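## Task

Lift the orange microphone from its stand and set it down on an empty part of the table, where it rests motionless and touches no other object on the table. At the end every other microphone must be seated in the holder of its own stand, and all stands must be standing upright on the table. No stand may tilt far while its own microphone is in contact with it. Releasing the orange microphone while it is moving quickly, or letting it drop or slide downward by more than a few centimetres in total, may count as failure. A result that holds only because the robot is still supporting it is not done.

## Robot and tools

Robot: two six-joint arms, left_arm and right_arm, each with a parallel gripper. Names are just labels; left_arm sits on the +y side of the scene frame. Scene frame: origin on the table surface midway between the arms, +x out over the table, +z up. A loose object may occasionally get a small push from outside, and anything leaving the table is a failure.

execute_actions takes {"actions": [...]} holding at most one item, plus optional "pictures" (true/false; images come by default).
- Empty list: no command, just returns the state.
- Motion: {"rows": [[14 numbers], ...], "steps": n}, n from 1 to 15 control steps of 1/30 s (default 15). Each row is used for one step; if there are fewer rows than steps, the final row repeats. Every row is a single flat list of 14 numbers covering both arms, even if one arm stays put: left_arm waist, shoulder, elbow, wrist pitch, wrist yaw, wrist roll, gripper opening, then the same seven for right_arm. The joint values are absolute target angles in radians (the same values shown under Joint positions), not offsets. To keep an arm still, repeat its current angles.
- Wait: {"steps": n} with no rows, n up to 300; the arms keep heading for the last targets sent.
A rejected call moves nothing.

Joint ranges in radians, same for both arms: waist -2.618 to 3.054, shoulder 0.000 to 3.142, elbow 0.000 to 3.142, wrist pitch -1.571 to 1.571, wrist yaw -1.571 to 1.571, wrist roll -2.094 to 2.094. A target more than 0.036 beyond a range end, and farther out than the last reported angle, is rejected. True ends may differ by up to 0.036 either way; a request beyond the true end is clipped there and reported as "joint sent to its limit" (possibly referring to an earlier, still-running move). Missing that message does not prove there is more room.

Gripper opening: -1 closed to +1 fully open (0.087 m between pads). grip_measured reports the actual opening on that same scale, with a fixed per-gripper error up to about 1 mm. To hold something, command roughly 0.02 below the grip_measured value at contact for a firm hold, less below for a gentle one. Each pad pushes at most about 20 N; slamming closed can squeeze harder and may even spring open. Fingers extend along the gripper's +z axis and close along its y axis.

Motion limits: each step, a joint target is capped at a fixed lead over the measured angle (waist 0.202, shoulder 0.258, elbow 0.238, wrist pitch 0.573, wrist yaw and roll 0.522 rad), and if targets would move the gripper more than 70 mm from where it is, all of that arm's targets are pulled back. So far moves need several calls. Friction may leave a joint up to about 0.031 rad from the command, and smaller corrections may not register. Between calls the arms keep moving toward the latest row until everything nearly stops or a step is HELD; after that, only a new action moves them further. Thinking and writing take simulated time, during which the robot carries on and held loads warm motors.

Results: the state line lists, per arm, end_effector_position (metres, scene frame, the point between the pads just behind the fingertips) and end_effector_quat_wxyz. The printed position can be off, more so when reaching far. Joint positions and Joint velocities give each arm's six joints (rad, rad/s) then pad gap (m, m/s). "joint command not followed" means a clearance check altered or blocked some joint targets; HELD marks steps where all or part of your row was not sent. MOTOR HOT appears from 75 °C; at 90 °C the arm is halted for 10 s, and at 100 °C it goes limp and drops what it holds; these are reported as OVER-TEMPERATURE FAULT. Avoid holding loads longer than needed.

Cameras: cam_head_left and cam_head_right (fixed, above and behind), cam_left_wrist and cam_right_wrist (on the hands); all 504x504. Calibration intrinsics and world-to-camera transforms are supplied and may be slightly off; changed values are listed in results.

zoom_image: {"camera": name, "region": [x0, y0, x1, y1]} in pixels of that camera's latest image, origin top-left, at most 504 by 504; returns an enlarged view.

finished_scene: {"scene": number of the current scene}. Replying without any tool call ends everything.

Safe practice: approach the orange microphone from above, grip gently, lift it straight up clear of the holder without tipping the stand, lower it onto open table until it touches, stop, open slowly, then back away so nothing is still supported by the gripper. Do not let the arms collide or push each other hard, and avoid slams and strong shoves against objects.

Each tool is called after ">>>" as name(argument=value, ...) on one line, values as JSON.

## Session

>>> execute_actions(actions=[])

Scene clock: 0.00 s of 4800.00 s.
left_arm: end_effector_position=(+0.1610, +0.6125, +0.1369) grip_measured=+1.000 end_effector_quat_wxyz=(-0.260, +0.929, -0.199, +0.169) | right_arm: end_effector_position=(+0.1658, -0.2555, +0.2457) grip_measured=+1.000 end_effector_quat_wxyz=(+0.337, -0.503, +0.766, +0.217)
Joint positions: left_arm=[ 1.586  1.339  0.956 -0.683  0.396 -1.327  0.087] | right_arm=[ 0.175  0.867  1.237 -1.407 -0.661 -0.814  0.087]
Joint velocities: left_arm=[-0.012  0.007 -0.007  0.022 -0.022  0.007  0.   ] | right_arm=[-0.012 -0.012  0.002 -0.007 -0.037  0.022  0.   ]
camera_calibration (this result's frames):
cam_left_wrist: T_world_to_cam=[[0.283201, 0.782459, 0.554577, -0.603055], [0.232184, -0.616985, 0.751944, 0.259223], [0.930531, -0.0841872, -0.356405, 0.0928464], [0, 0, 0, 1]] pos_world=[0.0242019, 0.639619, 0.17261]
cam_right_wrist: T_world_to_cam=[[0.920361, -0.390959, 0.00932369, -0.260711], [-0.39089, -0.91895, 0.0523017, -0.158426], [-0.0118798, -0.051781, -0.998588, 0.376575], [0, 0, 0, 1]] pos_world=[0.182494, -0.228014, 0.38676]

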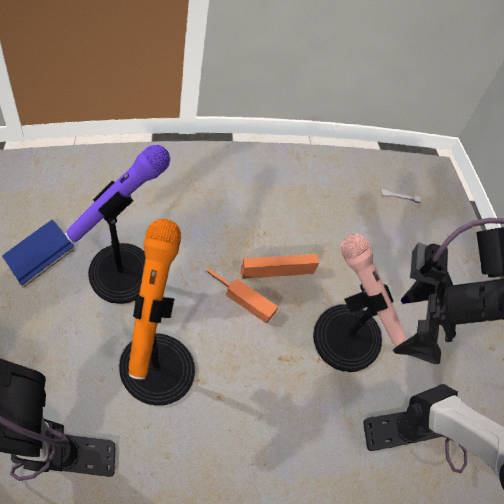

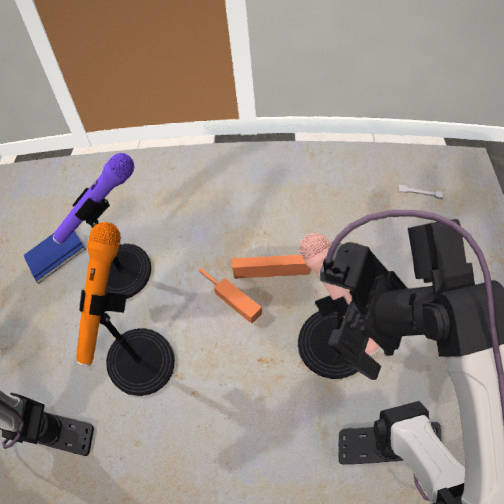

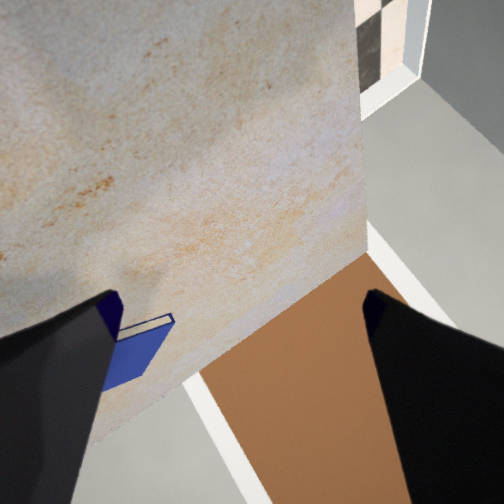

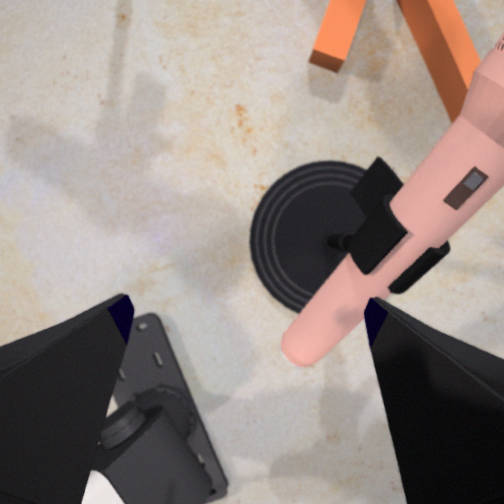

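>>> zoom_image(camera="cam_head_left", region=[60, 200, 260, 420])

>>> zoom_image(camera="cam_head_right", region=[30, 200, 230, 420])

Region (60, 200, 260, 420) of cam_head_left's 504x504 image, scaled by 2.291, with more detail than that image has; it fills the left 458 columns of this view, and the rest is white.

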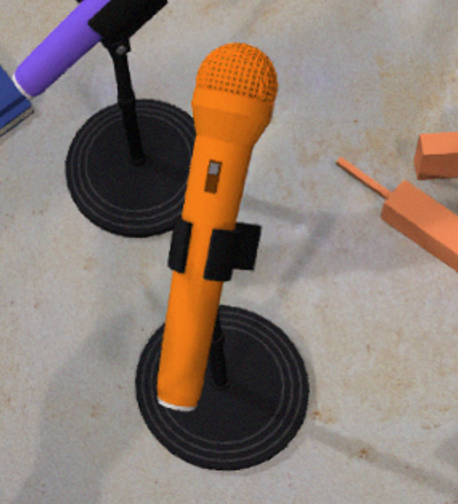

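Region (30, 200, 230, 420) of cam_head_right's 504x504 image, scaled by 2.291, with more detail than that image has; it fills the left 458 columns of this view, and the rest is white.

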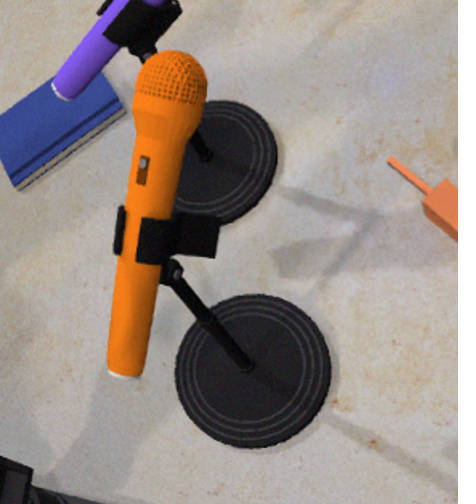

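>>> execute_actions(actions=[{"rows":[[1.585,1.338,0.955,-0.682,0.398,-1.325,0.97,0.177,0.867,1.237,-1.405,-0.661,-0.813,0.96],[1.582,1.334,0.951,-0.677,0.402,-1.319,0.94,0.182,0.867,1.237,-1.401,-0.66,-0.808,0.92],[1.577,1.328,0.946,-0.671,0.41,-1.31,0.9,0.191,0.867,1.237,-1.393,-0.659,-0.80,0.88],[1.57,1.319,0.938,-0.661,0.42,-1.297,0.86,0.203,0.867,1.237,-1.382,-0.657,-0.79,0.84],[1.561,1.308,0.929,-0.65,0.433,-1.281,0.82,0.218,0.867,1.237,-1.369,-0.655,-0.778,0.8],[1.55,1.295,0.918,-0.636,0.449,-1.262,0.78,0.236,0.867,1.237,-1.352,-0.653,-0.762,0.76],[1.538,1.28,0.905,-0.62,0.467,-1.24,0.74,0.256,0.867,1.237,-1.334,-0.65,-0.744,0.72],[1.524,1.263,0.89,-0.602,0.487,-1.215,0.7,0.279,0.867,1.237,-1.312,-0.647,-0.724,0.68],[1.508,1.245,0.874,-0.583,0.509,-1.188,0.66,0.303,0.867,1.237,-1.289,-0.643,-0.701,0.64],[1.491,1.225,0.857,-0.561,0.533,-1.159,0.62,0.329,0.867,1.237,-1.263,-0.639,-0.677,0.6],[1.472,1.203,0.838,-0.538,0.559,-1.127,0.58,0.357,0.868,1.237,-1.235,-0.635,-0.65,0.56],[1.453,1.18,0.818,-0.514,0.587,-1.093,0.55,0.387,0.87,1.235,-1.205,-0.63,-0.621,0.52],[1.431,1.156,0.797,-0.488,0.616,-1.057,0.52,0.418,0.873,1.233,-1.172,-0.625,-0.591,0.49],[1.409,1.131,0.775,-0.461,0.646,-1.02,0.5,0.449,0.877,1.23,-1.139,-0.62,-0.559,0.47],[1.385,1.105,0.752,-0.433,0.678,-0.981,0.5,0.482,0.883,1.226,-1.103,-0.615,-0.525,0.45]],"steps":15}], pictures=false)

>>> execute_actions(actions=[{"rows":[[1.361,1.077,0.729,-0.403,0.711,-0.941,0.5,0.515,0.889,1.222,-1.065,-0.609,-0.489,0.45],[1.335,1.049,0.704,-0.374,0.744,-0.899,0.5,0.548,0.897,1.217,-1.027,-0.603,-0.452,0.45],[1.309,1.021,0.679,-0.343,0.779,-0.857,0.5,0.581,0.906,1.211,-0.986,-0.597,-0.414,0.45],[1.282,0.992,0.654,-0.312,0.814,-0.814,0.5,0.614,0.915,1.205,-0.945,-0.591,-0.375,0.45],[1.253,0.962,0.628,-0.28,0.849,-0.77,0.5,0.647,0.926,1.198,-0.902,-0.584,-0.334,0.45],[1.224,0.932,0.602,-0.248,0.885,-0.726,0.5,0.68,0.937,1.19,-0.858,-0.577,-0.292,0.45],[1.195,0.902,0.576,-0.216,0.921,-0.682,0.5,0.711,0.949,1.182,-0.814,-0.571,-0.25,0.45],[1.165,0.872,0.55,-0.184,0.958,-0.637,0.5,0.742,0.961,1.174,-0.768,-0.564,-0.206,0.45],[1.134,0.842,0.524,-0.152,0.994,-0.593,0.5,0.772,0.975,1.165,-0.722,-0.556,-0.162,0.45],[1.103,0.812,0.498,-0.12,1.03,-0.549,0.5,0.80,0.989,1.156,-0.675,-0.549,-0.117,0.45],[1.072,0.782,0.472,-0.088,1.065,-0.505,0.5,0.826,1.003,1.146,-0.627,-0.542,-0.072,0.45],[1.04,0.753,0.447,-0.057,1.10,-0.462,0.5,0.85,1.018,1.136,-0.579,-0.535,-0.026,0.45],[1.009,0.725,0.422,-0.026,1.135,-0.42,0.5,0.873,1.033,1.126,-0.531,-0.527,0.02,0.45],[0.977,0.697,0.397,0.003,1.168,-0.378,0.5,0.893,1.049,1.115,-0.482,-0.52,0.066,0.45],[0.945,0.669,0.374,0.033,1.201,-0.338,0.5,0.911,1.065,1.104,-0.434,-0.513,0.112,0.45]],"steps":15}], pictures=false)

>>> execute_actions(actions=[{"rows":[[0.912,0.643,0.351,0.061,1.233,-0.299,0.5,0.926,1.082,1.093,-0.385,-0.505,0.158,0.45],[0.88,0.618,0.329,0.088,1.263,-0.262,0.5,0.938,1.098,1.082,-0.336,-0.498,0.204,0.45],[0.849,0.594,0.308,0.114,1.292,-0.226,0.5,0.947,1.115,1.071,-0.288,-0.49,0.25,0.45],[0.817,0.571,0.288,0.138,1.32,-0.192,0.5,0.952,1.132,1.06,-0.24,-0.483,0.296,0.45],[0.786,0.549,0.269,0.161,1.346,-0.16,0.5,0.954,1.149,1.049,-0.192,-0.476,0.341,0.45],[0.755,0.529,0.252,0.183,1.37,-0.131,0.5,0.954,1.165,1.037,-0.145,-0.469,0.386,0.45],[0.724,0.511,0.236,0.202,1.392,-0.104,0.5,0.954,1.182,1.026,-0.099,-0.461,0.43,0.45],[0.694,0.494,0.221,0.22,1.412,-0.079,0.5,0.954,1.199,1.015,-0.053,-0.454,0.474,0.45],[0.665,0.479,0.208,0.236,1.43,-0.057,0.5,0.954,1.215,1.004,-0.009,-0.448,0.516,0.45],[0.636,0.466,0.197,0.25,1.446,-0.038,0.5,0.954,1.232,0.993,0.035,-0.441,0.558,0.45],[0.607,0.455,0.188,0.261,1.459,-0.022,0.5,0.954,1.248,0.982,0.078,-0.434,0.599,0.45],[0.58,0.446,0.18,0.271,1.469,-0.009,0.5,0.954,1.264,0.971,0.119,-0.428,0.638,0.45],[0.554,0.44,0.175,0.277,1.477,0.0,0.5,0.954,1.279,0.961,0.16,-0.422,0.676,0.45],[0.528,0.436,0.171,0.282,1.481,0.006,0.5,0.954,1.294,0.951,0.198,-0.416,0.713,0.45],[0.504,0.435,0.17,0.283,1.483,0.008,0.5,0.954,1.308,0.941,0.236,-0.41,0.749,0.45]],"steps":15}], pictures=false)

>>> execute_actions(actions=[{"rows":[[0.48,0.435,0.17,0.283,1.483,0.008,0.5,0.954,1.322,0.932,0.272,-0.405,0.783,0.45],[0.458,0.435,0.17,0.283,1.483,0.008,0.5,0.954,1.336,0.923,0.305,-0.40,0.815,0.45],[0.436,0.435,0.17,0.283,1.483,0.008,0.5,0.954,1.348,0.915,0.338,-0.395,0.845,0.45],[0.417,0.435,0.17,0.283,1.483,0.008,0.5,0.954,1.36,0.907,0.368,-0.39,0.874,0.45],[0.398,0.435,0.17,0.283,1.483,0.008,0.5,0.954,1.371,0.899,0.396,-0.386,0.901,0.45],[0.381,0.435,0.17,0.283,1.483,0.008,0.5,0.954,1.382,0.892,0.422,-0.382,0.925,0.45],[0.365,0.435,0.17,0.283,1.483,0.008,0.5,0.954,1.391,0.886,0.445,-0.378,0.948,0.45],[0.351,0.435,0.17,0.283,1.483,0.008,0.5,0.954,1.40,0.88,0.467,-0.375,0.968,0.45],[0.339,0.435,0.17,0.283,1.483,0.008,0.5,0.954,1.408,0.875,0.485,-0.372,0.986,0.45],[0.328,0.435,0.17,0.283,1.483,0.008,0.5,0.954,1.414,0.871,0.502,-0.37,1.002,0.45],[0.319,0.435,0.17,0.283,1.483,0.008,0.5,0.954,1.42,0.867,0.515,-0.368,1.014,0.45],[0.312,0.435,0.17,0.283,1.483,0.008,0.5,0.954,1.424,0.864,0.526,-0.366,1.024,0.45],[0.307,0.435,0.17,0.283,1.483,0.008,0.5,0.954,1.427,0.862,0.534,-0.365,1.032,0.45],[0.304,0.435,0.17,0.283,1.483,0.008,0.5,0.954,1.429,0.86,0.538,-0.364,1.037,0.45],[0.303,0.435,0.17,0.283,1.483,0.008,0.5,0.954,1.43,0.86,0.54,-0.364,1.038,0.45]],"steps":15}], pictures=false)

>>> execute_actions(actions=[{"steps":12}])

Scene clock: 120.50 s of 4800.00 s.
left_arm: end_effector_position=(+0.2176, +0.5591, +0.1565) grip_measured=+0.503 end_effector_quat_wxyz=(-0.344, +0.826, -0.388, +0.223) | right_arm: end_effector_position=(+0.1648, -0.2129, +0.2636) grip_measured=+0.460 end_effector_quat_wxyz=(+0.363, -0.541, +0.715, +0.253)
Joint positions: left_arm=[ 1.435  1.172  0.812 -0.54   0.56  -1.119  0.066] | right_arm=[ 0.42   0.867  1.237 -1.229 -0.64  -0.644  0.064]
Joint velocities: left_arm=[-0.647 -0.74  -0.632  0.711  0.711  0.93  -0.007] | right_arm=[ 0.916 -0.002 -0.002  0.784  0.066  0.74  -0.019]
Steps of this call (steps 1 to 90: nothing new was sent; then 117.00 s passed at rest; steps 91 to 105: all 15 steps of this action). Readings (joint positions):
91: left_arm=[1.586 1.339 0.956 -0.683 0.396 -1.327] | right_arm=[0.175 0.867 1.237 -1.407 -0.661 -0.814]
92: left_arm=[1.586 1.339 0.956 -0.683 0.396 -1.327] | right_arm=[0.175 0.867 1.237 -1.407 -0.661 -0.814]
94: left_arm=[1.586 1.339 0.956 -0.682 0.399 -1.322] | right_arm=[0.180 0.867 1.237 -1.404 -0.661 -0.811]
98: left_arm=[1.561 1.319 0.935 -0.654 0.425 -1.283] | right_arm=[0.235 0.867 1.237 -1.372 -0.658 -0.781]
105: the state above

Scene clock: 121.00 s of 4800.00 s.
left_arm: end_effector_position=(+0.2799, +0.3697, +0.1861) grip_measured=+0.500 end_effector_quat_wxyz=(+0.549, -0.271, +0.725, -0.316) | right_arm: end_effector_position=(+0.1577, -0.0821, +0.2864) grip_measured=+0.450 end_effector_quat_wxyz=(+0.367, -0.499, +0.674, +0.402)
Joint positions: left_arm=[ 1.009  0.736  0.438 -0.109  1.048 -0.522  0.066] | right_arm=[ 0.868  1.016  1.151 -0.633 -0.553 -0.084  0.063]
Joint velocities: left_arm=[-0.93  -0.813 -0.711  0.769  1.004  1.194 -0.002] | right_arm=[ 0.593  0.437 -0.31   1.326  0.227  1.253 -0.001]
Steps of this call (steps 1 to 15: all 15 steps of this action). Readings (joint positions):
1: left_arm=[1.412 1.146 0.790 -0.516 0.586 -1.087] | right_arm=[0.452 0.867 1.237 -1.200 -0.635 -0.617]
2: left_arm=[1.388 1.119 0.767 -0.491 0.614 -1.053] | right_arm=[0.484 0.867 1.237 -1.168 -0.631 -0.588]
4: left_arm=[1.337 1.063 0.719 -0.439 0.674 -0.980] | right_arm=[0.550 0.872 1.237 -1.101 -0.622 -0.524]
8: left_arm=[1.225 0.944 0.617 -0.323 0.804 -0.820] | right_arm=[0.680 0.910 1.223 -0.942 -0.600 -0.379]
15: the state above

Scene clock: 121.50 s of 4800.00 s.
left_arm: end_effector_position=(+0.2280, +0.2175, +0.1798) grip_measured=+0.500 end_effector_quat_wxyz=(+0.608, +0.297, +0.644, -0.357) | right_arm: end_effector_position=(+0.1946, +0.0172, +0.2744) grip_measured=+0.450 end_effector_quat_wxyz=(+0.328, -0.272, +0.723, +0.543)
Joint positions: left_arm=[ 0.556  0.461  0.198  0.222  1.428 -0.059  0.066] | right_arm=[ 0.944  1.261  0.987  0.056 -0.447  0.572  0.063]
Joint velocities: left_arm=[-0.755 -0.139 -0.129  0.212  0.242  0.403  0.001] | right_arm=[ 0.002  0.427 -0.305  1.179  0.212  1.092 -0.   ]
Steps of this call (steps 1 to 15: all 15 steps of this action). Readings (joint positions):
1: left_arm=[0.976 0.709 0.414 -0.079 1.081 -0.481] | right_arm=[0.887 1.032 1.141 -0.587 -0.546 -0.040]
2: left_arm=[0.944 0.682 0.391 -0.050 1.115 -0.440] | right_arm=[0.904 1.048 1.130 -0.539 -0.539 0.005]
4: left_arm=[0.880 0.631 0.347 0.006 1.179 -0.361] | right_arm=[0.929 1.081 1.108 -0.444 -0.526 0.095]
8: left_arm=[0.755 0.545 0.271 0.106 1.294 -0.221] | right_arm=[0.944 1.147 1.064 -0.254 -0.497 0.275]
15: the state above

Scene clock: 122.00 s of 4800.00 s.
left_arm: end_effector_position=(+0.1957, +0.1729, +0.1827) grip_measured=+0.500 end_effector_quat_wxyz=(+0.575, +0.413, +0.574, -0.412) | right_arm: end_effector_position=(+0.2180, +0.0506, +0.2740) grip_measured=+0.450 end_effector_quat_wxyz=(+0.282, -0.114, +0.710, +0.635)
Joint positions: left_arm=[ 0.32   0.456  0.194  0.265  1.474 -0.001  0.066] | right_arm=[ 0.944  1.404  0.89   0.478 -0.381  0.98   0.063]
Joint velocities: left_arm=[-0.115  0.002 -0.002  0.007  0.051  0.051 -0.001] | right_arm=[-0.012  0.061 -0.056  0.33   0.022  0.344  0.   ]
Steps of this call (steps 1 to 15: all 15 steps of this action). Readings (joint positions):
1: left_arm=[0.531 0.458 0.195 0.231 1.438 -0.046] | right_arm=[0.944 1.276 0.977 0.096 -0.441 0.611]
2: left_arm=[0.507 0.457 0.194 0.238 1.446 -0.037] | right_arm=[0.944 1.290 0.968 0.135 -0.435 0.649]
4: left_arm=[0.462 0.456 0.194 0.248 1.457 -0.023] | right_arm=[0.944 1.317 0.950 0.209 -0.423 0.720]
8: left_arm=[0.388 0.456 0.194 0.259 1.468 -0.009] | right_arm=[0.944 1.362 0.919 0.337 -0.403 0.843]
15: the state above

Scene clock: 122.40 s of 4800.00 s.
left_arm: end_effector_position=(+0.1952, +0.1722, +0.1829) grip_measured=+0.500 end_effector_quat_wxyz=(+0.575, +0.415, +0.573, -0.412) | right_arm: end_effector_position=(+0.2193, +0.0521, +0.2860) grip_measured=+0.450 end_effector_quat_wxyz=(+0.282, -0.100, +0.696, +0.653)
Joint positions: left_arm=[0.316 0.456 0.194 0.266 1.475 0.001 0.066] | right_arm=[ 0.944  1.407  0.888  0.532 -0.374  1.026  0.063]
Joint velocities: left_arm=[-0.017  0.002  0.012  0.037 -0.051 -0.022 -0.   ] | right_arm=[-0.002 -0.002 -0.017 -0.022 -0.022 -0.037  0.   ]
Steps of this call (steps 1 to 12: the robot went on to your last target). Readings (joint positions):
1: left_arm=[0.317 0.456 0.194 0.265 1.475 -0.001] | right_arm=[0.944 1.406 0.889 0.488 -0.379 0.990]
2: left_arm=[0.316 0.456 0.194 0.266 1.475 -0.000] | right_arm=[0.944 1.407 0.888 0.496 -0.378 0.998]
4: left_arm=[0.316 0.456 0.194 0.266 1.475 0.000] | right_arm=[0.944 1.407 0.888 0.510 -0.377 1.010]
8: left_arm=[0.316 0.456 0.194 0.266 1.475 0.001] | right_arm=[0.944 1.407 0.888 0.526 -0.375 1.021]
12: the state above
camera_calibration (this result's frames):
cam_left_wrist: T_world_to_cam=[[-0.949866, -0.31258, -0.0070285, 0.238279], [-0.235341, 0.729591, -0.642115, 0.059344], [0.20584, -0.608269, -0.766576, 0.347035], [0, 0, 0, 1]] pos_world=[0.168865, 0.242275, 0.305809]
cam_right_wrist: T_world_to_cam=[[0.514492, -0.123791, -0.848513, 0.130348], [-0.722728, -0.595133, -0.351398, 0.314377], [-0.461478, 0.794035, -0.395658, 0.315413], [0, 0, 0, 1]] pos_world=[0.305702, -0.0472166, 0.345869]

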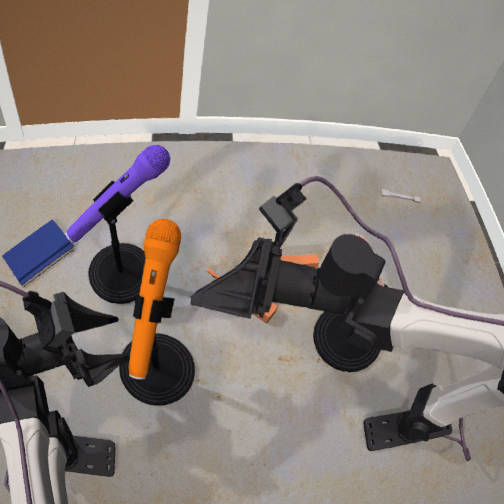

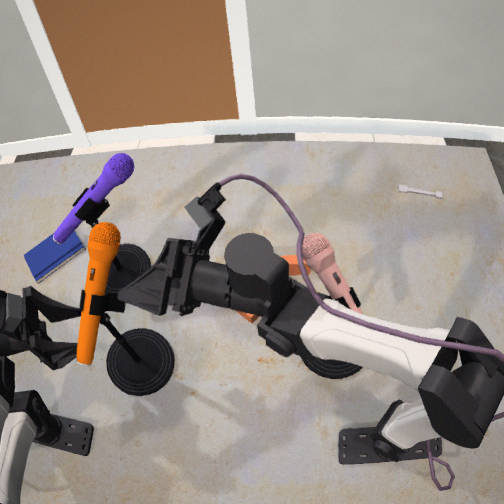

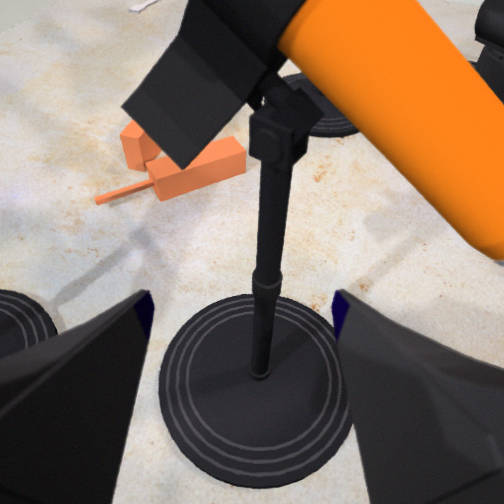

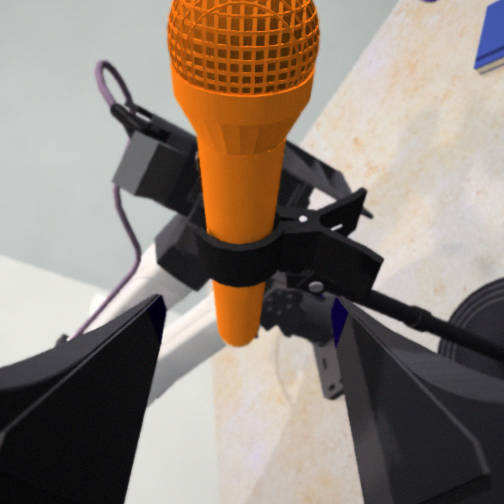

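>>> execute_actions(actions=[])

Scene clock: 129.37 s of 4800.00 s.
left_arm: end_effector_position=(+0.1952, +0.1723, +0.1829) grip_measured=+0.500 end_effector_quat_wxyz=(+0.575, +0.415, +0.572, -0.412) | right_arm: end_effector_position=(+0.2193, +0.0522, +0.2868) grip_measured=+0.450 end_effector_quat_wxyz=(+0.282, -0.099, +0.695, +0.654)
Joint positions: left_arm=[0.316 0.456 0.194 0.267 1.475 0.001 0.066] | right_arm=[ 0.944  1.407  0.888  0.535 -0.374  1.029  0.063]
Joint velocities: left_arm=[ 0.002  0.007  0.002  0.007 -0.022 -0.051  0.   ] | right_arm=[-0.002 -0.002 -0.022 -0.081  0.007  0.037  0.   ]
Steps of this call (steps 1 to 30: the robot went on to your last target; steps 31 to 120: nothing new was sent; then 2.97 s passed at rest). Readings (joint positions):
1: left_arm=[0.316 0.456 0.194 0.266 1.475 0.001] | right_arm=[0.944 1.407 0.888 0.532 -0.374 1.027]
2: left_arm=[0.316 0.456 0.194 0.266 1.475 0.001] | right_arm=[0.944 1.407 0.888 0.533 -0.374 1.028]
4: left_arm=[0.316 0.456 0.194 0.266 1.475 0.001] | right_arm=[0.944 1.407 0.888 0.534 -0.374 1.028]
8: left_arm=[0.316 0.456 0.194 0.266 1.475 0.001] | right_arm=[0.944 1.407 0.888 0.535 -0.374 1.029]
120: the state above
All arms were judged still, so your last target was given up. Only a new action makes them travel on or press farther. Fingers that are still opening or closing keep moving.
camera_calibration (this result's frames):
cam_left_wrist: T_world_to_cam=[[-0.949863, -0.312579, -0.00740833, 0.238363], [-0.235102, 0.729646, -0.64214, 0.0593159], [0.206125, -0.608204, -0.766551, 0.346989], [0, 0, 0, 1]] pos_world=[0.168835, 0.242268, 0.30584]
cam_right_wrist: T_world_to_cam=[[0.51318, -0.121116, -0.849692, 0.131513], [-0.723453, -0.593712, -0.352309, 0.315063], [-0.461802, 0.795511, -0.392303, 0.314731], [0, 0, 0, 1]] pos_world=[0.305787, -0.0473873, 0.346215]

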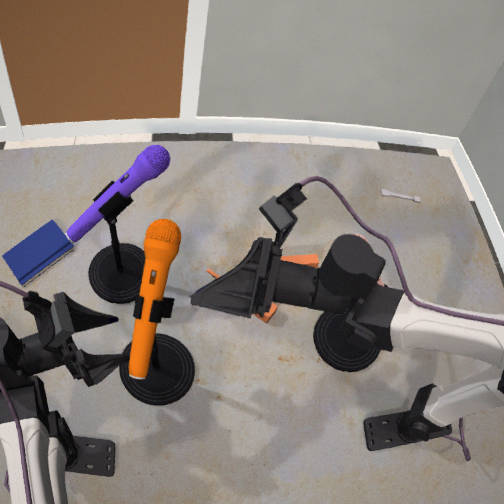

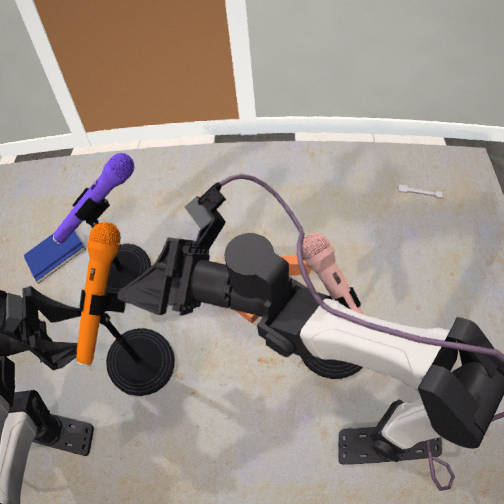

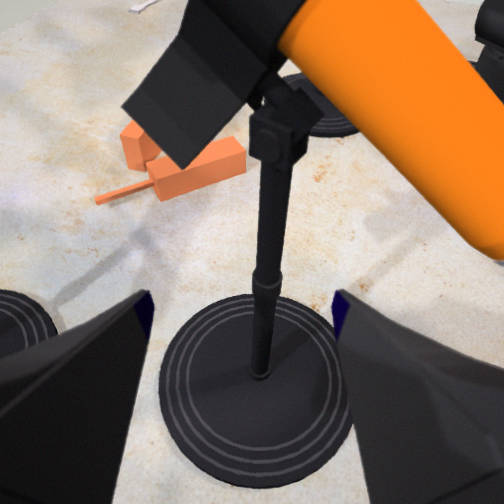

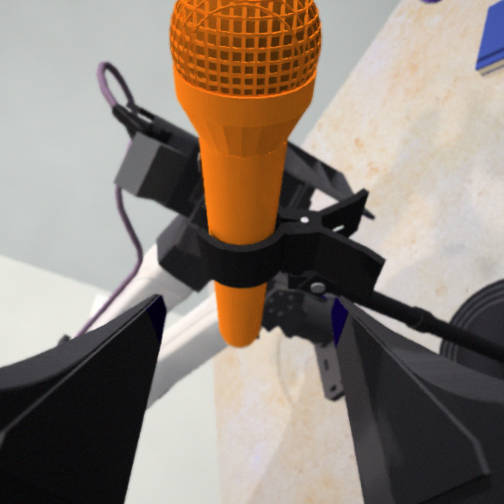

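>>> execute_actions(actions=[{"rows":[[0.308,0.465,0.194,0.276,1.472,0.008,0.48,0.946,1.412,0.893,0.534,-0.372,1.038,0.45],[0.296,0.479,0.194,0.289,1.468,0.008,0.46,0.949,1.419,0.901,0.533,-0.369,1.038,0.45],[0.281,0.498,0.194,0.307,1.462,0.008,0.44,0.953,1.429,0.911,0.532,-0.365,1.038,0.45],[0.263,0.519,0.194,0.328,1.456,0.008,0.42,0.957,1.44,0.923,0.53,-0.361,1.038,0.45],[0.246,0.54,0.194,0.348,1.45,0.008,0.4,0.962,1.451,0.934,0.529,-0.357,1.038,0.45],[0.228,0.56,0.194,0.368,1.444,0.008,0.38,0.966,1.462,0.946,0.527,-0.352,1.038,0.45],[0.21,0.581,0.194,0.388,1.437,0.008,0.36,0.97,1.473,0.957,0.526,-0.348,1.038,0.45],[0.193,0.602,0.194,0.408,1.431,0.008,0.34,0.975,1.484,0.969,0.524,-0.343,1.038,0.45],[0.175,0.623,0.194,0.429,1.425,0.008,0.32,0.979,1.494,0.98,0.522,-0.339,1.038,0.45],[0.158,0.644,0.194,0.449,1.418,0.008,0.3,0.984,1.505,0.992,0.521,-0.335,1.038,0.45],[0.14,0.665,0.194,0.469,1.412,0.008,0.3,0.988,1.516,1.003,0.519,-0.33,1.038,0.45],[0.122,0.686,0.194,0.489,1.406,0.008,0.3,0.993,1.527,1.015,0.518,-0.326,1.038,0.45],[0.105,0.707,0.194,0.509,1.399,0.008,0.3,0.997,1.538,1.026,0.516,-0.322,1.038,0.45],[0.087,0.727,0.194,0.53,1.393,0.008,0.3,1.001,1.549,1.038,0.515,-0.317,1.038,0.45],[0.07,0.748,0.194,0.55,1.387,0.008,0.3,1.006,1.56,1.049,0.513,-0.313,1.038,0.45]],"steps":15}], pictures=false)

>>> execute_actions(actions=[{"rows":[[0.052,0.769,0.194,0.57,1.38,0.008,0.3,1.01,1.571,1.061,0.511,-0.309,1.038,0.45],[0.034,0.79,0.194,0.59,1.374,0.008,0.3,1.015,1.582,1.072,0.51,-0.304,1.038,0.45],[0.017,0.811,0.194,0.61,1.368,0.008,0.3,1.019,1.593,1.084,0.508,-0.3,1.038,0.45],[-0.001,0.832,0.194,0.631,1.362,0.008,0.3,1.023,1.604,1.095,0.507,-0.295,1.038,0.45],[-0.018,0.853,0.194,0.651,1.355,0.008,0.3,1.028,1.615,1.107,0.505,-0.291,1.038,0.45],[-0.036,0.874,0.194,0.671,1.349,0.008,0.3,1.032,1.626,1.118,0.504,-0.287,1.038,0.45],[-0.052,0.892,0.194,0.689,1.343,0.008,0.3,1.036,1.635,1.129,0.502,-0.283,1.038,0.45],[-0.063,0.906,0.194,0.703,1.339,0.008,0.3,1.039,1.643,1.136,0.501,-0.28,1.038,0.45],[-0.071,0.915,0.194,0.712,1.336,0.008,0.3,1.041,1.648,1.141,0.5,-0.278,1.038,0.45],[-0.075,0.92,0.194,0.716,1.335,0.008,0.3,1.042,1.65,1.144,0.5,-0.277,1.038,0.45]],"steps":15}], pictures=false)

>>> execute_actions(actions=[{"steps":12}])

Scene clock: 182.33 s of 4800.00 s.
left_arm: end_effector_position=(+0.1957, +0.1441, +0.1714) grip_measured=+0.300 end_effector_quat_wxyz=(+0.529, +0.445, +0.553, -0.466) | right_arm: end_effector_position=(+0.2235, +0.0840, +0.2948) grip_measured=+0.450 end_effector_quat_wxyz=(+0.280, -0.102, +0.691, +0.658)
Joint positions: left_arm=[0.111 0.692 0.194 0.452 1.42  0.002 0.057] | right_arm=[ 0.988  1.515  1.008  0.532 -0.34   1.03   0.063]
Joint velocities: left_arm=[-0.51   0.574  0.007  0.549 -0.212 -0.081 -0.001] | right_arm=[ 0.125  0.31   0.31  -0.037  0.095 -0.066 -0.   ]
Steps of this call (steps 1 to 90: nothing new was sent; then 49.47 s passed at rest; steps 91 to 105: all 15 steps of this action). Readings (joint positions):
91: left_arm=[0.316 0.456 0.194 0.267 1.475 0.001] | right_arm=[0.944 1.407 0.888 0.535 -0.374 1.029]
92: left_arm=[0.315 0.456 0.194 0.267 1.475 0.001] | right_arm=[0.944 1.407 0.888 0.535 -0.374 1.029]
94: left_arm=[0.299 0.468 0.194 0.279 1.472 0.001] | right_arm=[0.944 1.407 0.888 0.535 -0.373 1.029]
98: left_arm=[0.234 0.543 0.194 0.329 1.459 0.001] | right_arm=[0.955 1.437 0.926 0.534 -0.365 1.030]
105: the state above

Scene clock: 182.83 s of 4800.00 s.
left_arm: end_effector_position=(+0.1976, +0.1158, +0.1623) grip_measured=+0.300 end_effector_quat_wxyz=(+0.510, +0.477, +0.525, -0.487) | right_arm: end_effector_position=(+0.2274, +0.1164, +0.2926) grip_measured=+0.450 end_effector_quat_wxyz=(+0.278, -0.100, +0.696, +0.654)
Joint positions: left_arm=[-0.062  0.899  0.194  0.678  1.349  0.002  0.057] | right_arm=[ 1.032  1.625  1.12   0.517 -0.291  1.03   0.063]
Joint velocities: left_arm=[-0.002 -0.012  0.007  0.066 -0.022  0.007 -0.   ] | right_arm=[-0.012 -0.002  0.017 -0.051  0.037 -0.037 -0.001]
Steps of this call (steps 1 to 15: all 15 steps of this action). Readings (joint positions):
1: left_arm=[0.093 0.712 0.194 0.471 1.414 0.002] | right_arm=[0.992 1.526 1.019 0.531 -0.336 1.030]
2: left_arm=[0.075 0.733 0.194 0.491 1.408 0.002] | right_arm=[0.997 1.538 1.031 0.530 -0.332 1.030]
4: left_arm=[0.040 0.775 0.194 0.530 1.395 0.002] | right_arm=[1.005 1.559 1.054 0.527 -0.323 1.030]
8: left_arm=[-0.028 0.857 0.194 0.608 1.371 0.002] | right_arm=[1.022 1.602 1.098 0.522 -0.307 1.030]
15: the state above

Scene clock: 183.23 s of 4800.00 s.
left_arm: end_effector_position=(+0.1993, +0.1158, +0.1645) grip_measured=+0.300 end_effector_quat_wxyz=(+0.517, +0.480, +0.520, -0.482) | right_arm: end_effector_position=(+0.2280, +0.1164, +0.2924) grip_measured=+0.450 end_effector_quat_wxyz=(+0.279, -0.098, +0.696, +0.654)
Joint positions: left_arm=[-0.062  0.899  0.194  0.698  1.344  0.002  0.057] | right_arm=[ 1.032  1.625  1.121  0.515 -0.287  1.03   0.063]
Joint velocities: left_arm=[-0.017 -0.017 -0.007  0.037  0.007  0.037 -0.   ] | right_arm=[-0.007 -0.017  0.002 -0.022  0.095  0.007 -0.001]
Steps of this call (steps 1 to 12: the robot went on to your last target). Readings (joint positions):
1: left_arm=[-0.062 0.899 0.194 0.683 1.347 0.002] | right_arm=[1.032 1.625 1.120 0.516 -0.291 1.030]
2: left_arm=[-0.062 0.899 0.194 0.686 1.347 0.002] | right_arm=[1.032 1.625 1.121 0.516 -0.290 1.030]
4: left_arm=[-0.062 0.899 0.194 0.691 1.345 0.002] | right_arm=[1.032 1.625 1.121 0.516 -0.289 1.030]
8: left_arm=[-0.062 0.899 0.194 0.696 1.344 0.002] | right_arm=[1.032 1.625 1.121 0.515 -0.288 1.030]
12: the state above
camera_calibration (this result's frames):
cam_left_wrist: T_world_to_cam=[[-0.99747, -0.0710379, 0.00269439, 0.204338], [-0.0562672, 0.765769, -0.640649, 0.0496453], [0.0434471, -0.63918, -0.767829, 0.333948], [0, 0, 0, 1]] pos_world=[0.192105, 0.189952, 0.287669]
cam_right_wrist: T_world_to_cam=[[0.509729, -0.123246, -0.851462, 0.141088], [-0.723826, -0.59638, -0.346996, 0.360313], [-0.465029, 0.793184, -0.393201, 0.271173], [0, 0, 0, 1]] pos_world=[0.314991, 0.0171817, 0.351783]

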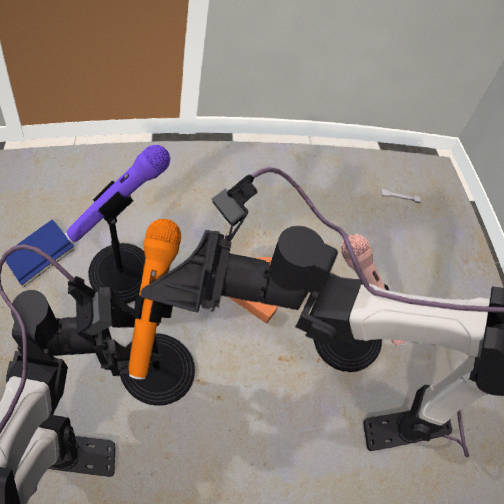

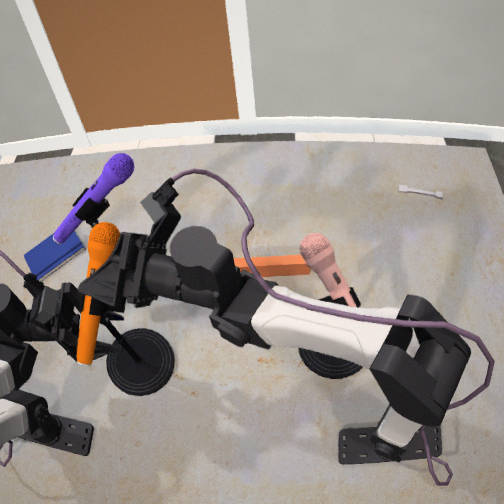

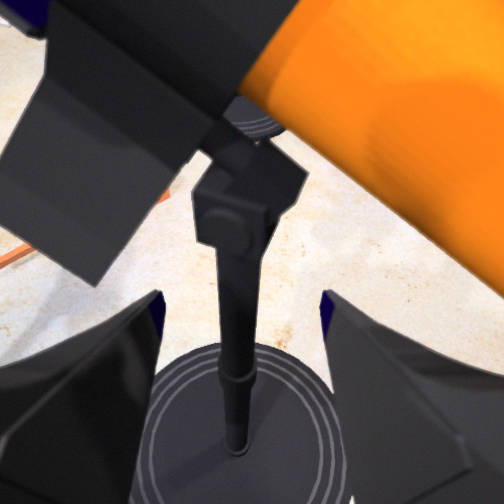

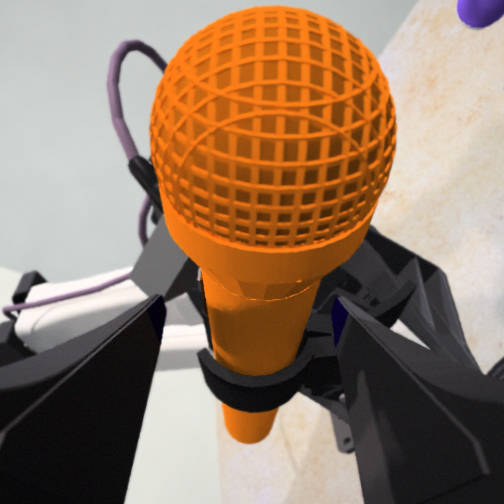

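>>> execute_actions(actions=[{"rows":[[-0.075,0.92,0.194,0.716,1.333,0.008,0.22,1.036,1.654,1.148,0.5,-0.277,1.042,0.42],[-0.075,0.92,0.194,0.716,1.331,0.008,0.14,1.03,1.658,1.152,0.5,-0.277,1.046,0.39],[-0.075,0.92,0.194,0.716,1.329,0.008,0.06,1.024,1.662,1.156,0.5,-0.277,1.05,0.36],[-0.075,0.92,0.194,0.716,1.327,0.008,-0.02,1.019,1.666,1.16,0.5,-0.277,1.054,0.33],[-0.075,0.92,0.194,0.716,1.325,0.008,-0.1,1.016,1.67,1.163,0.5,-0.277,1.058,0.3],[-0.075,0.92,0.194,0.716,1.325,0.008,-0.18,1.013,1.675,1.167,0.5,-0.277,1.058,0.27],[-0.075,0.92,0.194,0.716,1.325,0.008,-0.26,1.013,1.675,1.167,0.5,-0.277,1.058,0.24],[-0.075,0.92,0.194,0.716,1.325,0.008,-0.34,1.013,1.675,1.167,0.5,-0.277,1.058,0.21],[-0.075,0.92,0.194,0.716,1.325,0.008,-0.42,1.013,1.675,1.167,0.5,-0.277,1.058,0.18],[-0.075,0.92,0.194,0.716,1.325,0.008,-0.5,1.013,1.675,1.167,0.5,-0.277,1.058,0.15],[-0.075,0.92,0.194,0.716,1.325,0.008,-0.56,1.013,1.675,1.167,0.5,-0.277,1.058,0.12],[-0.075,0.92,0.194,0.716,1.325,0.008,-0.6,1.013,1.675,1.167,0.5,-0.277,1.058,0.1],[-0.075,0.92,0.194,0.716,1.325,0.008,-0.63,1.013,1.675,1.167,0.5,-0.277,1.058,0.08],[-0.075,0.92,0.194,0.716,1.325,0.008,-0.66,1.013,1.675,1.167,0.5,-0.277,1.058,0.06],[-0.075,0.92,0.194,0.716,1.325,0.008,-0.68,1.013,1.675,1.167,0.5,-0.277,1.058,0.05]],"steps":15}], pictures=false)

>>> execute_actions(actions=[{"rows":[[-0.075,0.92,0.194,0.716,1.325,0.008,-0.7,1.013,1.675,1.167,0.5,-0.277,1.058,0.05],[-0.075,0.92,0.194,0.716,1.325,0.008,-0.715,1.013,1.675,1.167,0.5,-0.277,1.058,0.05],[-0.075,0.92,0.194,0.716,1.325,0.008,-0.73,1.013,1.675,1.167,0.5,-0.277,1.058,0.05],[-0.075,0.92,0.194,0.716,1.325,0.008,-0.745,1.013,1.675,1.167,0.5,-0.277,1.058,0.05],[-0.075,0.92,0.194,0.716,1.325,0.008,-0.76,1.013,1.675,1.167,0.5,-0.277,1.058,0.05],[-0.075,0.92,0.194,0.716,1.325,0.008,-0.775,1.013,1.675,1.167,0.5,-0.277,1.058,0.05],[-0.075,0.92,0.194,0.716,1.325,0.008,-0.79,1.013,1.675,1.167,0.5,-0.277,1.058,0.05],[-0.075,0.92,0.194,0.716,1.325,0.008,-0.8,1.013,1.675,1.167,0.5,-0.277,1.058,0.05]],"steps":12}])

Scene clock: 216.17 s of 4800.00 s.
left_arm: end_effector_position=(+0.2011, +0.1159, +0.1647) grip_measured=-0.669 end_effector_quat_wxyz=(+0.519, +0.478, +0.522, -0.479) | right_arm: end_effector_position=(+0.2359, +0.1199, +0.2918) grip_measured=+0.056 end_effector_quat_wxyz=(+0.276, -0.088, +0.699, +0.654)
Joint positions: left_arm=[-0.062  0.899  0.194  0.699  1.334  0.002  0.014] | right_arm=[ 1.023  1.649  1.145  0.513 -0.286  1.048  0.046]
Joint velocities: left_arm=[ 0.007  0.012 -0.012  0.095  0.007 -0.007 -0.02 ] | right_arm=[-0.037  0.007  0.002 -0.022 -0.037 -0.095 -0.012]
Steps of this call (steps 1 to 30: the robot went on to your last target; steps 31 to 120: nothing new was sent; then 28.43 s passed at rest; steps 121 to 135: all 15 steps of this action). Readings (joint positions):
121: left_arm=[-0.062 0.899 0.194 0.699 1.343 0.002] | right_arm=[1.032 1.625 1.121 0.515 -0.287 1.030]
122: left_arm=[-0.062 0.899 0.194 0.699 1.342 0.002] | right_arm=[1.032 1.625 1.121 0.515 -0.287 1.032]
124: left_arm=[-0.062 0.899 0.194 0.699 1.340 0.002] | right_arm=[1.032 1.626 1.123 0.514 -0.287 1.036]
128: left_arm=[-0.062 0.899 0.194 0.699 1.336 0.002] | right_arm=[1.026 1.645 1.144 0.514 -0.287 1.044]
135: the state above

Scene clock: 216.57 s of 4800.00 s.
left_arm: end_effector_position=(+0.2010, +0.1159, +0.1648) grip_measured=-0.729 end_effector_quat_wxyz=(+0.521, +0.480, +0.520, -0.478) | right_arm: end_effector_position=(+0.2358, +0.1199, +0.2918) grip_measured=+0.050 end_effector_quat_wxyz=(+0.276, -0.087, +0.699, +0.654)
Joint positions: left_arm=[-0.062  0.899  0.194  0.7    1.336  0.009  0.012] | right_arm=[ 1.023  1.649  1.145  0.513 -0.286  1.049  0.046]
Joint velocities: left_arm=[-0.002 -0.032 -0.017 -0.007  0.007  0.007 -0.001] | right_arm=[-0.002 -0.007 -0.002 -0.037  0.095  0.037 -0.001]
Steps of this call (steps 1 to 12: all 12 steps of this action). Readings (joint positions):
1: left_arm=[-0.062 0.899 0.194 0.699 1.334 0.002] | right_arm=[1.023 1.649 1.145 0.513 -0.286 1.049]
2: left_arm=[-0.062 0.899 0.194 0.699 1.335 0.002] | right_arm=[1.023 1.649 1.145 0.513 -0.286 1.049]
4: left_arm=[-0.062 0.899 0.194 0.700 1.336 0.005] | right_arm=[1.023 1.649 1.145 0.513 -0.286 1.049]
8: left_arm=[-0.062 0.899 0.194 0.700 1.336 0.008] | right_arm=[1.023 1.649 1.145 0.513 -0.286 1.049]
12: the state above
camera_calibration (this result's frames):
cam_left_wrist: T_world_to_cam=[[-0.996915, -0.0782552, -0.00604067, 0.208138], [-0.05621, 0.765549, -0.640917, 0.0498445], [0.0547795, -0.6386, -0.767586, 0.331724], [0, 0, 0, 1]] pos_world=[0.192126, 0.189968, 0.28783]
cam_right_wrist: T_world_to_cam=[[0.490912, -0.126472, -0.861981, 0.144917], [-0.737205, -0.587546, -0.333644, 0.366055], [-0.464256, 0.799246, -0.381669, 0.26746], [0, 0, 0, 1]] pos_world=[0.322887, 0.0196359, 0.349129]

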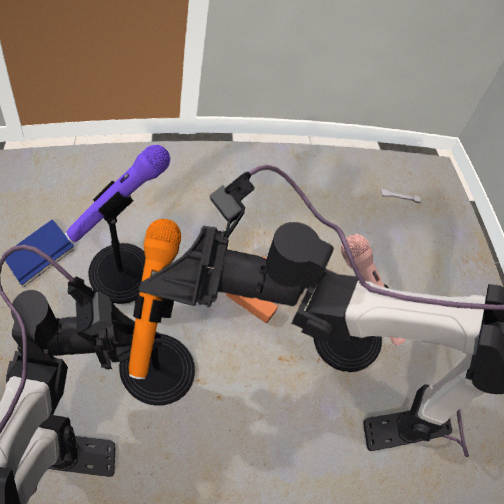

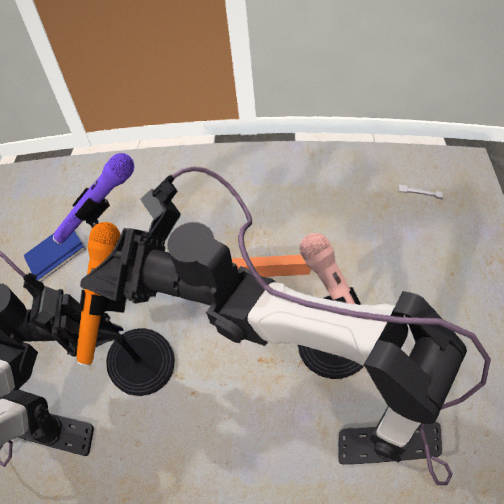

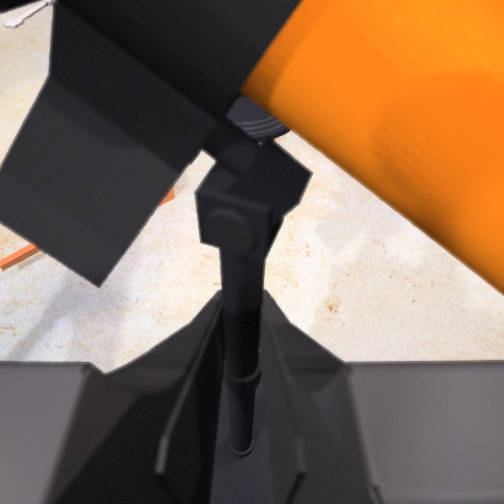

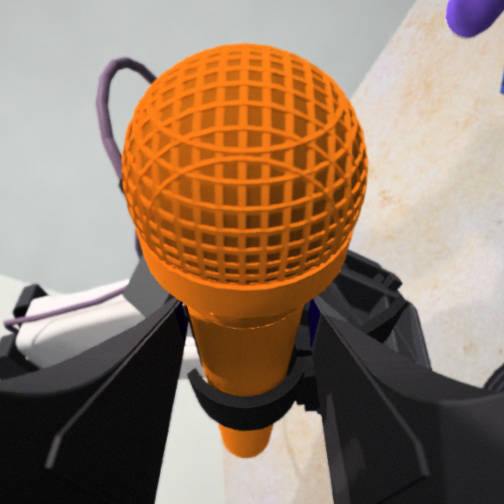

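>>> zoom_image(camera="cam_head_left", region=[100, 210, 240, 350])

>>> zoom_image(camera="cam_right_wrist", region=[150, 260, 350, 460])

Region (100, 210, 240, 350) of cam_head_left's 504x504 image, scaled by 3.600, with more detail than that image has.

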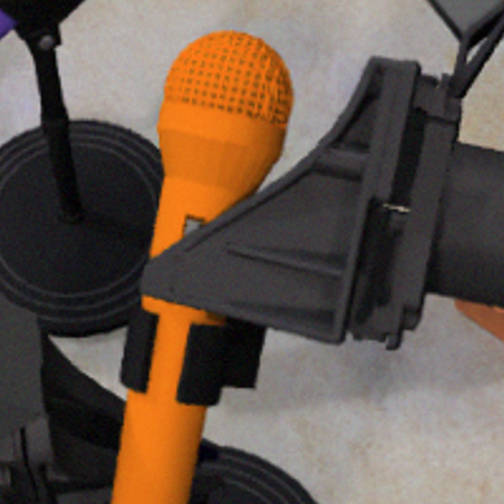

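Region (150, 260, 350, 460) of cam_right_wrist's 504x504 image, scaled by 2.520, with more detail than that image has.

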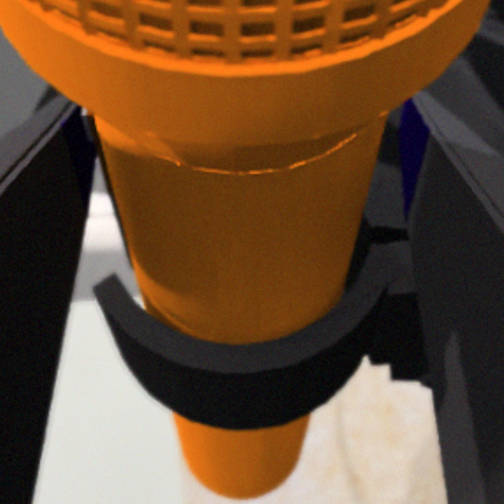

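>>> execute_actions(actions=[{"rows":[[-0.075,0.92,0.194,0.716,1.336,0.008,-0.8,1.013,1.64,1.135,0.5,-0.277,1.058,0.05],[-0.075,0.92,0.194,0.716,1.336,0.008,-0.8,1.013,1.628,1.121,0.5,-0.277,1.058,0.05],[-0.075,0.92,0.194,0.716,1.336,0.008,-0.8,1.013,1.622,1.115,0.5,-0.277,1.058,0.05],[-0.075,0.92,0.194,0.716,1.336,0.008,-0.8,1.013,1.616,1.109,0.5,-0.277,1.058,0.05],[-0.075,0.92,0.194,0.716,1.336,0.008,-0.8,1.013,1.61,1.103,0.5,-0.277,1.058,0.05],[-0.075,0.92,0.194,0.716,1.336,0.008,-0.8,1.013,1.604,1.097,0.5,-0.277,1.058,0.05]],"steps":13}], pictures=false)

Scene clock: 228.57 s of 4800.00 s.
left_arm: end_effector_position=(+0.2008, +0.1159, +0.1648) grip_measured=-0.729 end_effector_quat_wxyz=(+0.521, +0.481, +0.519, -0.478) | right_arm: end_effector_position=(+0.2323, +0.1144, +0.2971) grip_measured=+0.050 end_effector_quat_wxyz=(+0.278, -0.088, +0.696, +0.656)
Joint positions: left_arm=[-0.062  0.899  0.194  0.7    1.337  0.01   0.012] | right_arm=[ 1.023  1.621  1.127  0.511 -0.286  1.05   0.046]
Joint velocities: left_arm=[-0.002  0.002  0.017 -0.022 -0.007  0.037  0.001] | right_arm=[-0.007  0.007 -0.007  0.007 -0.037 -0.007 -0.   ]
Steps of this call (steps 1 to 15: the robot went on to your last target; steps 16 to 100: nothing new was sent; then 8.23 s passed at rest; steps 101 to 113: all 13 steps of this action). Readings (joint positions):
101: left_arm=[-0.062 0.899 0.194 0.700 1.337 0.009] | right_arm=[1.023 1.649 1.145 0.513 -0.286 1.050]
102: left_arm=[-0.062 0.899 0.194 0.700 1.337 0.009] | right_arm=[1.023 1.649 1.145 0.513 -0.286 1.050]
104: left_arm=[-0.062 0.899 0.194 0.700 1.337 0.010] | right_arm=[1.023 1.648 1.145 0.512 -0.286 1.050]
108: left_arm=[-0.062 0.899 0.194 0.700 1.337 0.010] | right_arm=[1.023 1.628 1.128 0.511 -0.286 1.050]
113: the state above

>>> execute_actions(actions=[{"rows":[[-0.075,0.92,0.194,0.716,1.336,0.008,-0.8,1.013,1.604,1.097,0.48,-0.277,1.058,0.05],[-0.075,0.92,0.194,0.716,1.336,0.008,-0.8,1.013,1.604,1.097,0.475,-0.277,1.058,0.05],[-0.075,0.92,0.194,0.716,1.336,0.008,-0.8,1.013,1.604,1.097,0.475,-0.277,1.058,0.05],[-0.075,0.92,0.194,0.716,1.336,0.008,-0.8,1.013,1.604,1.097,0.478,-0.277,1.058,0.04],[-0.075,0.92,0.194,0.716,1.336,0.008,-0.8,1.013,1.604,1.097,0.48,-0.277,1.058,0.03],[-0.075,0.92,0.194,0.716,1.336,0.008,-0.8,1.013,1.604,1.097,0.48,-0.277,1.058,0.02],[-0.075,0.92,0.194,0.716,1.336,0.008,-0.8,1.013,1.604,1.097,0.48,-0.277,1.058,0.0],[-0.075,0.92,0.194,0.716,1.336,0.008,-0.8,1.013,1.604,1.097,0.48,-0.277,1.058,-0.02],[-0.075,0.92,0.194,0.716,1.336,0.008,-0.8,1.013,1.604,1.097,0.48,-0.277,1.058,-0.04],[-0.075,0.92,0.194,0.716,1.336,0.008,-0.8,1.013,1.604,1.097,0.48,-0.277,1.058,-0.06]],"steps":13}])

Scene clock: 234.57 s of 4800.00 s.
left_arm: end_effector_position=(+0.2008, +0.1159, +0.1648) grip_measured=-0.729 end_effector_quat_wxyz=(+0.521, +0.481, +0.519, -0.478) | right_arm: end_effector_position=(+0.2322, +0.1141, +0.2936) grip_measured=-0.059 end_effector_quat_wxyz=(+0.274, -0.087, +0.701, +0.652)
Joint positions: left_arm=[-0.062  0.899  0.194  0.7    1.337  0.01   0.012] | right_arm=[ 1.023  1.621  1.127  0.496 -0.286  1.05   0.041]
Joint velocities: left_arm=[ 0.002 -0.007  0.012  0.007 -0.037  0.051 -0.001] | right_arm=[ 0.002 -0.007 -0.002 -0.007 -0.037 -0.081  0.   ]
Steps of this call (steps 1 to 15: the robot went on to your last target; steps 16 to 100: nothing new was sent; then 2.23 s passed at rest; steps 101 to 113: all 13 steps of this action). Readings (joint positions):
101: left_arm=[-0.062 0.899 0.194 0.700 1.337 0.010] | right_arm=[1.023 1.621 1.127 0.509 -0.286 1.050]
102: left_arm=[-0.062 0.899 0.194 0.700 1.337 0.010] | right_arm=[1.023 1.621 1.127 0.507 -0.286 1.050]
104: left_arm=[-0.062 0.899 0.194 0.700 1.337 0.010] | right_arm=[1.023 1.621 1.127 0.501 -0.286 1.050]
108: left_arm=[-0.062 0.899 0.194 0.700 1.337 0.010] | right_arm=[1.023 1.621 1.127 0.497 -0.286 1.050]
113: the state above
camera_calibration (this result's frames):
cam_left_wrist: T_world_to_cam=[[-0.996994, -0.0771115, -0.00756513, 0.208135], [-0.0543582, 0.765688, -0.640911, 0.0494575], [0.0552141, -0.638573, -0.767578, 0.331633], [0, 0, 0, 1]] pos_world=[0.191887, 0.189953, 0.287827]
cam_right_wrist: T_world_to_cam=[[0.487795, -0.13084, -0.863097, 0.149053], [-0.7384, -0.589223, -0.327998, 0.359367], [-0.465641, 0.797306, -0.384032, 0.272309], [0, 0, 0, 1]] pos_world=[0.319448, 0.0141356, 0.351094]

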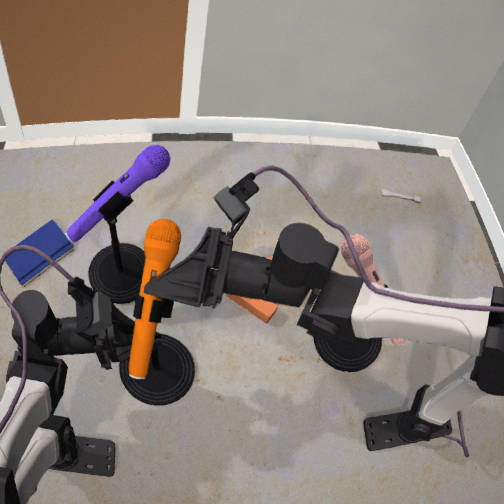

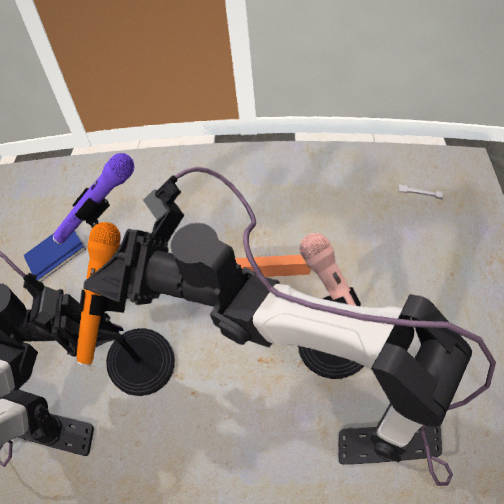

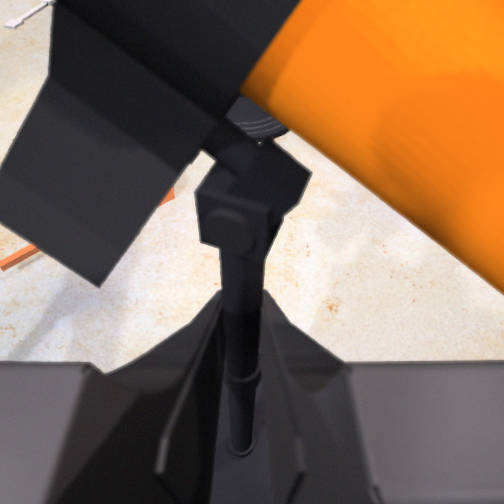

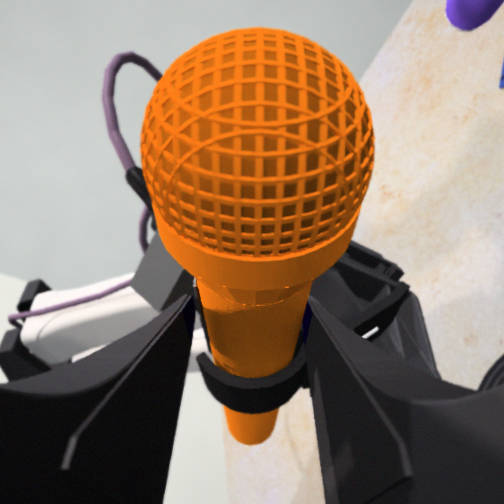

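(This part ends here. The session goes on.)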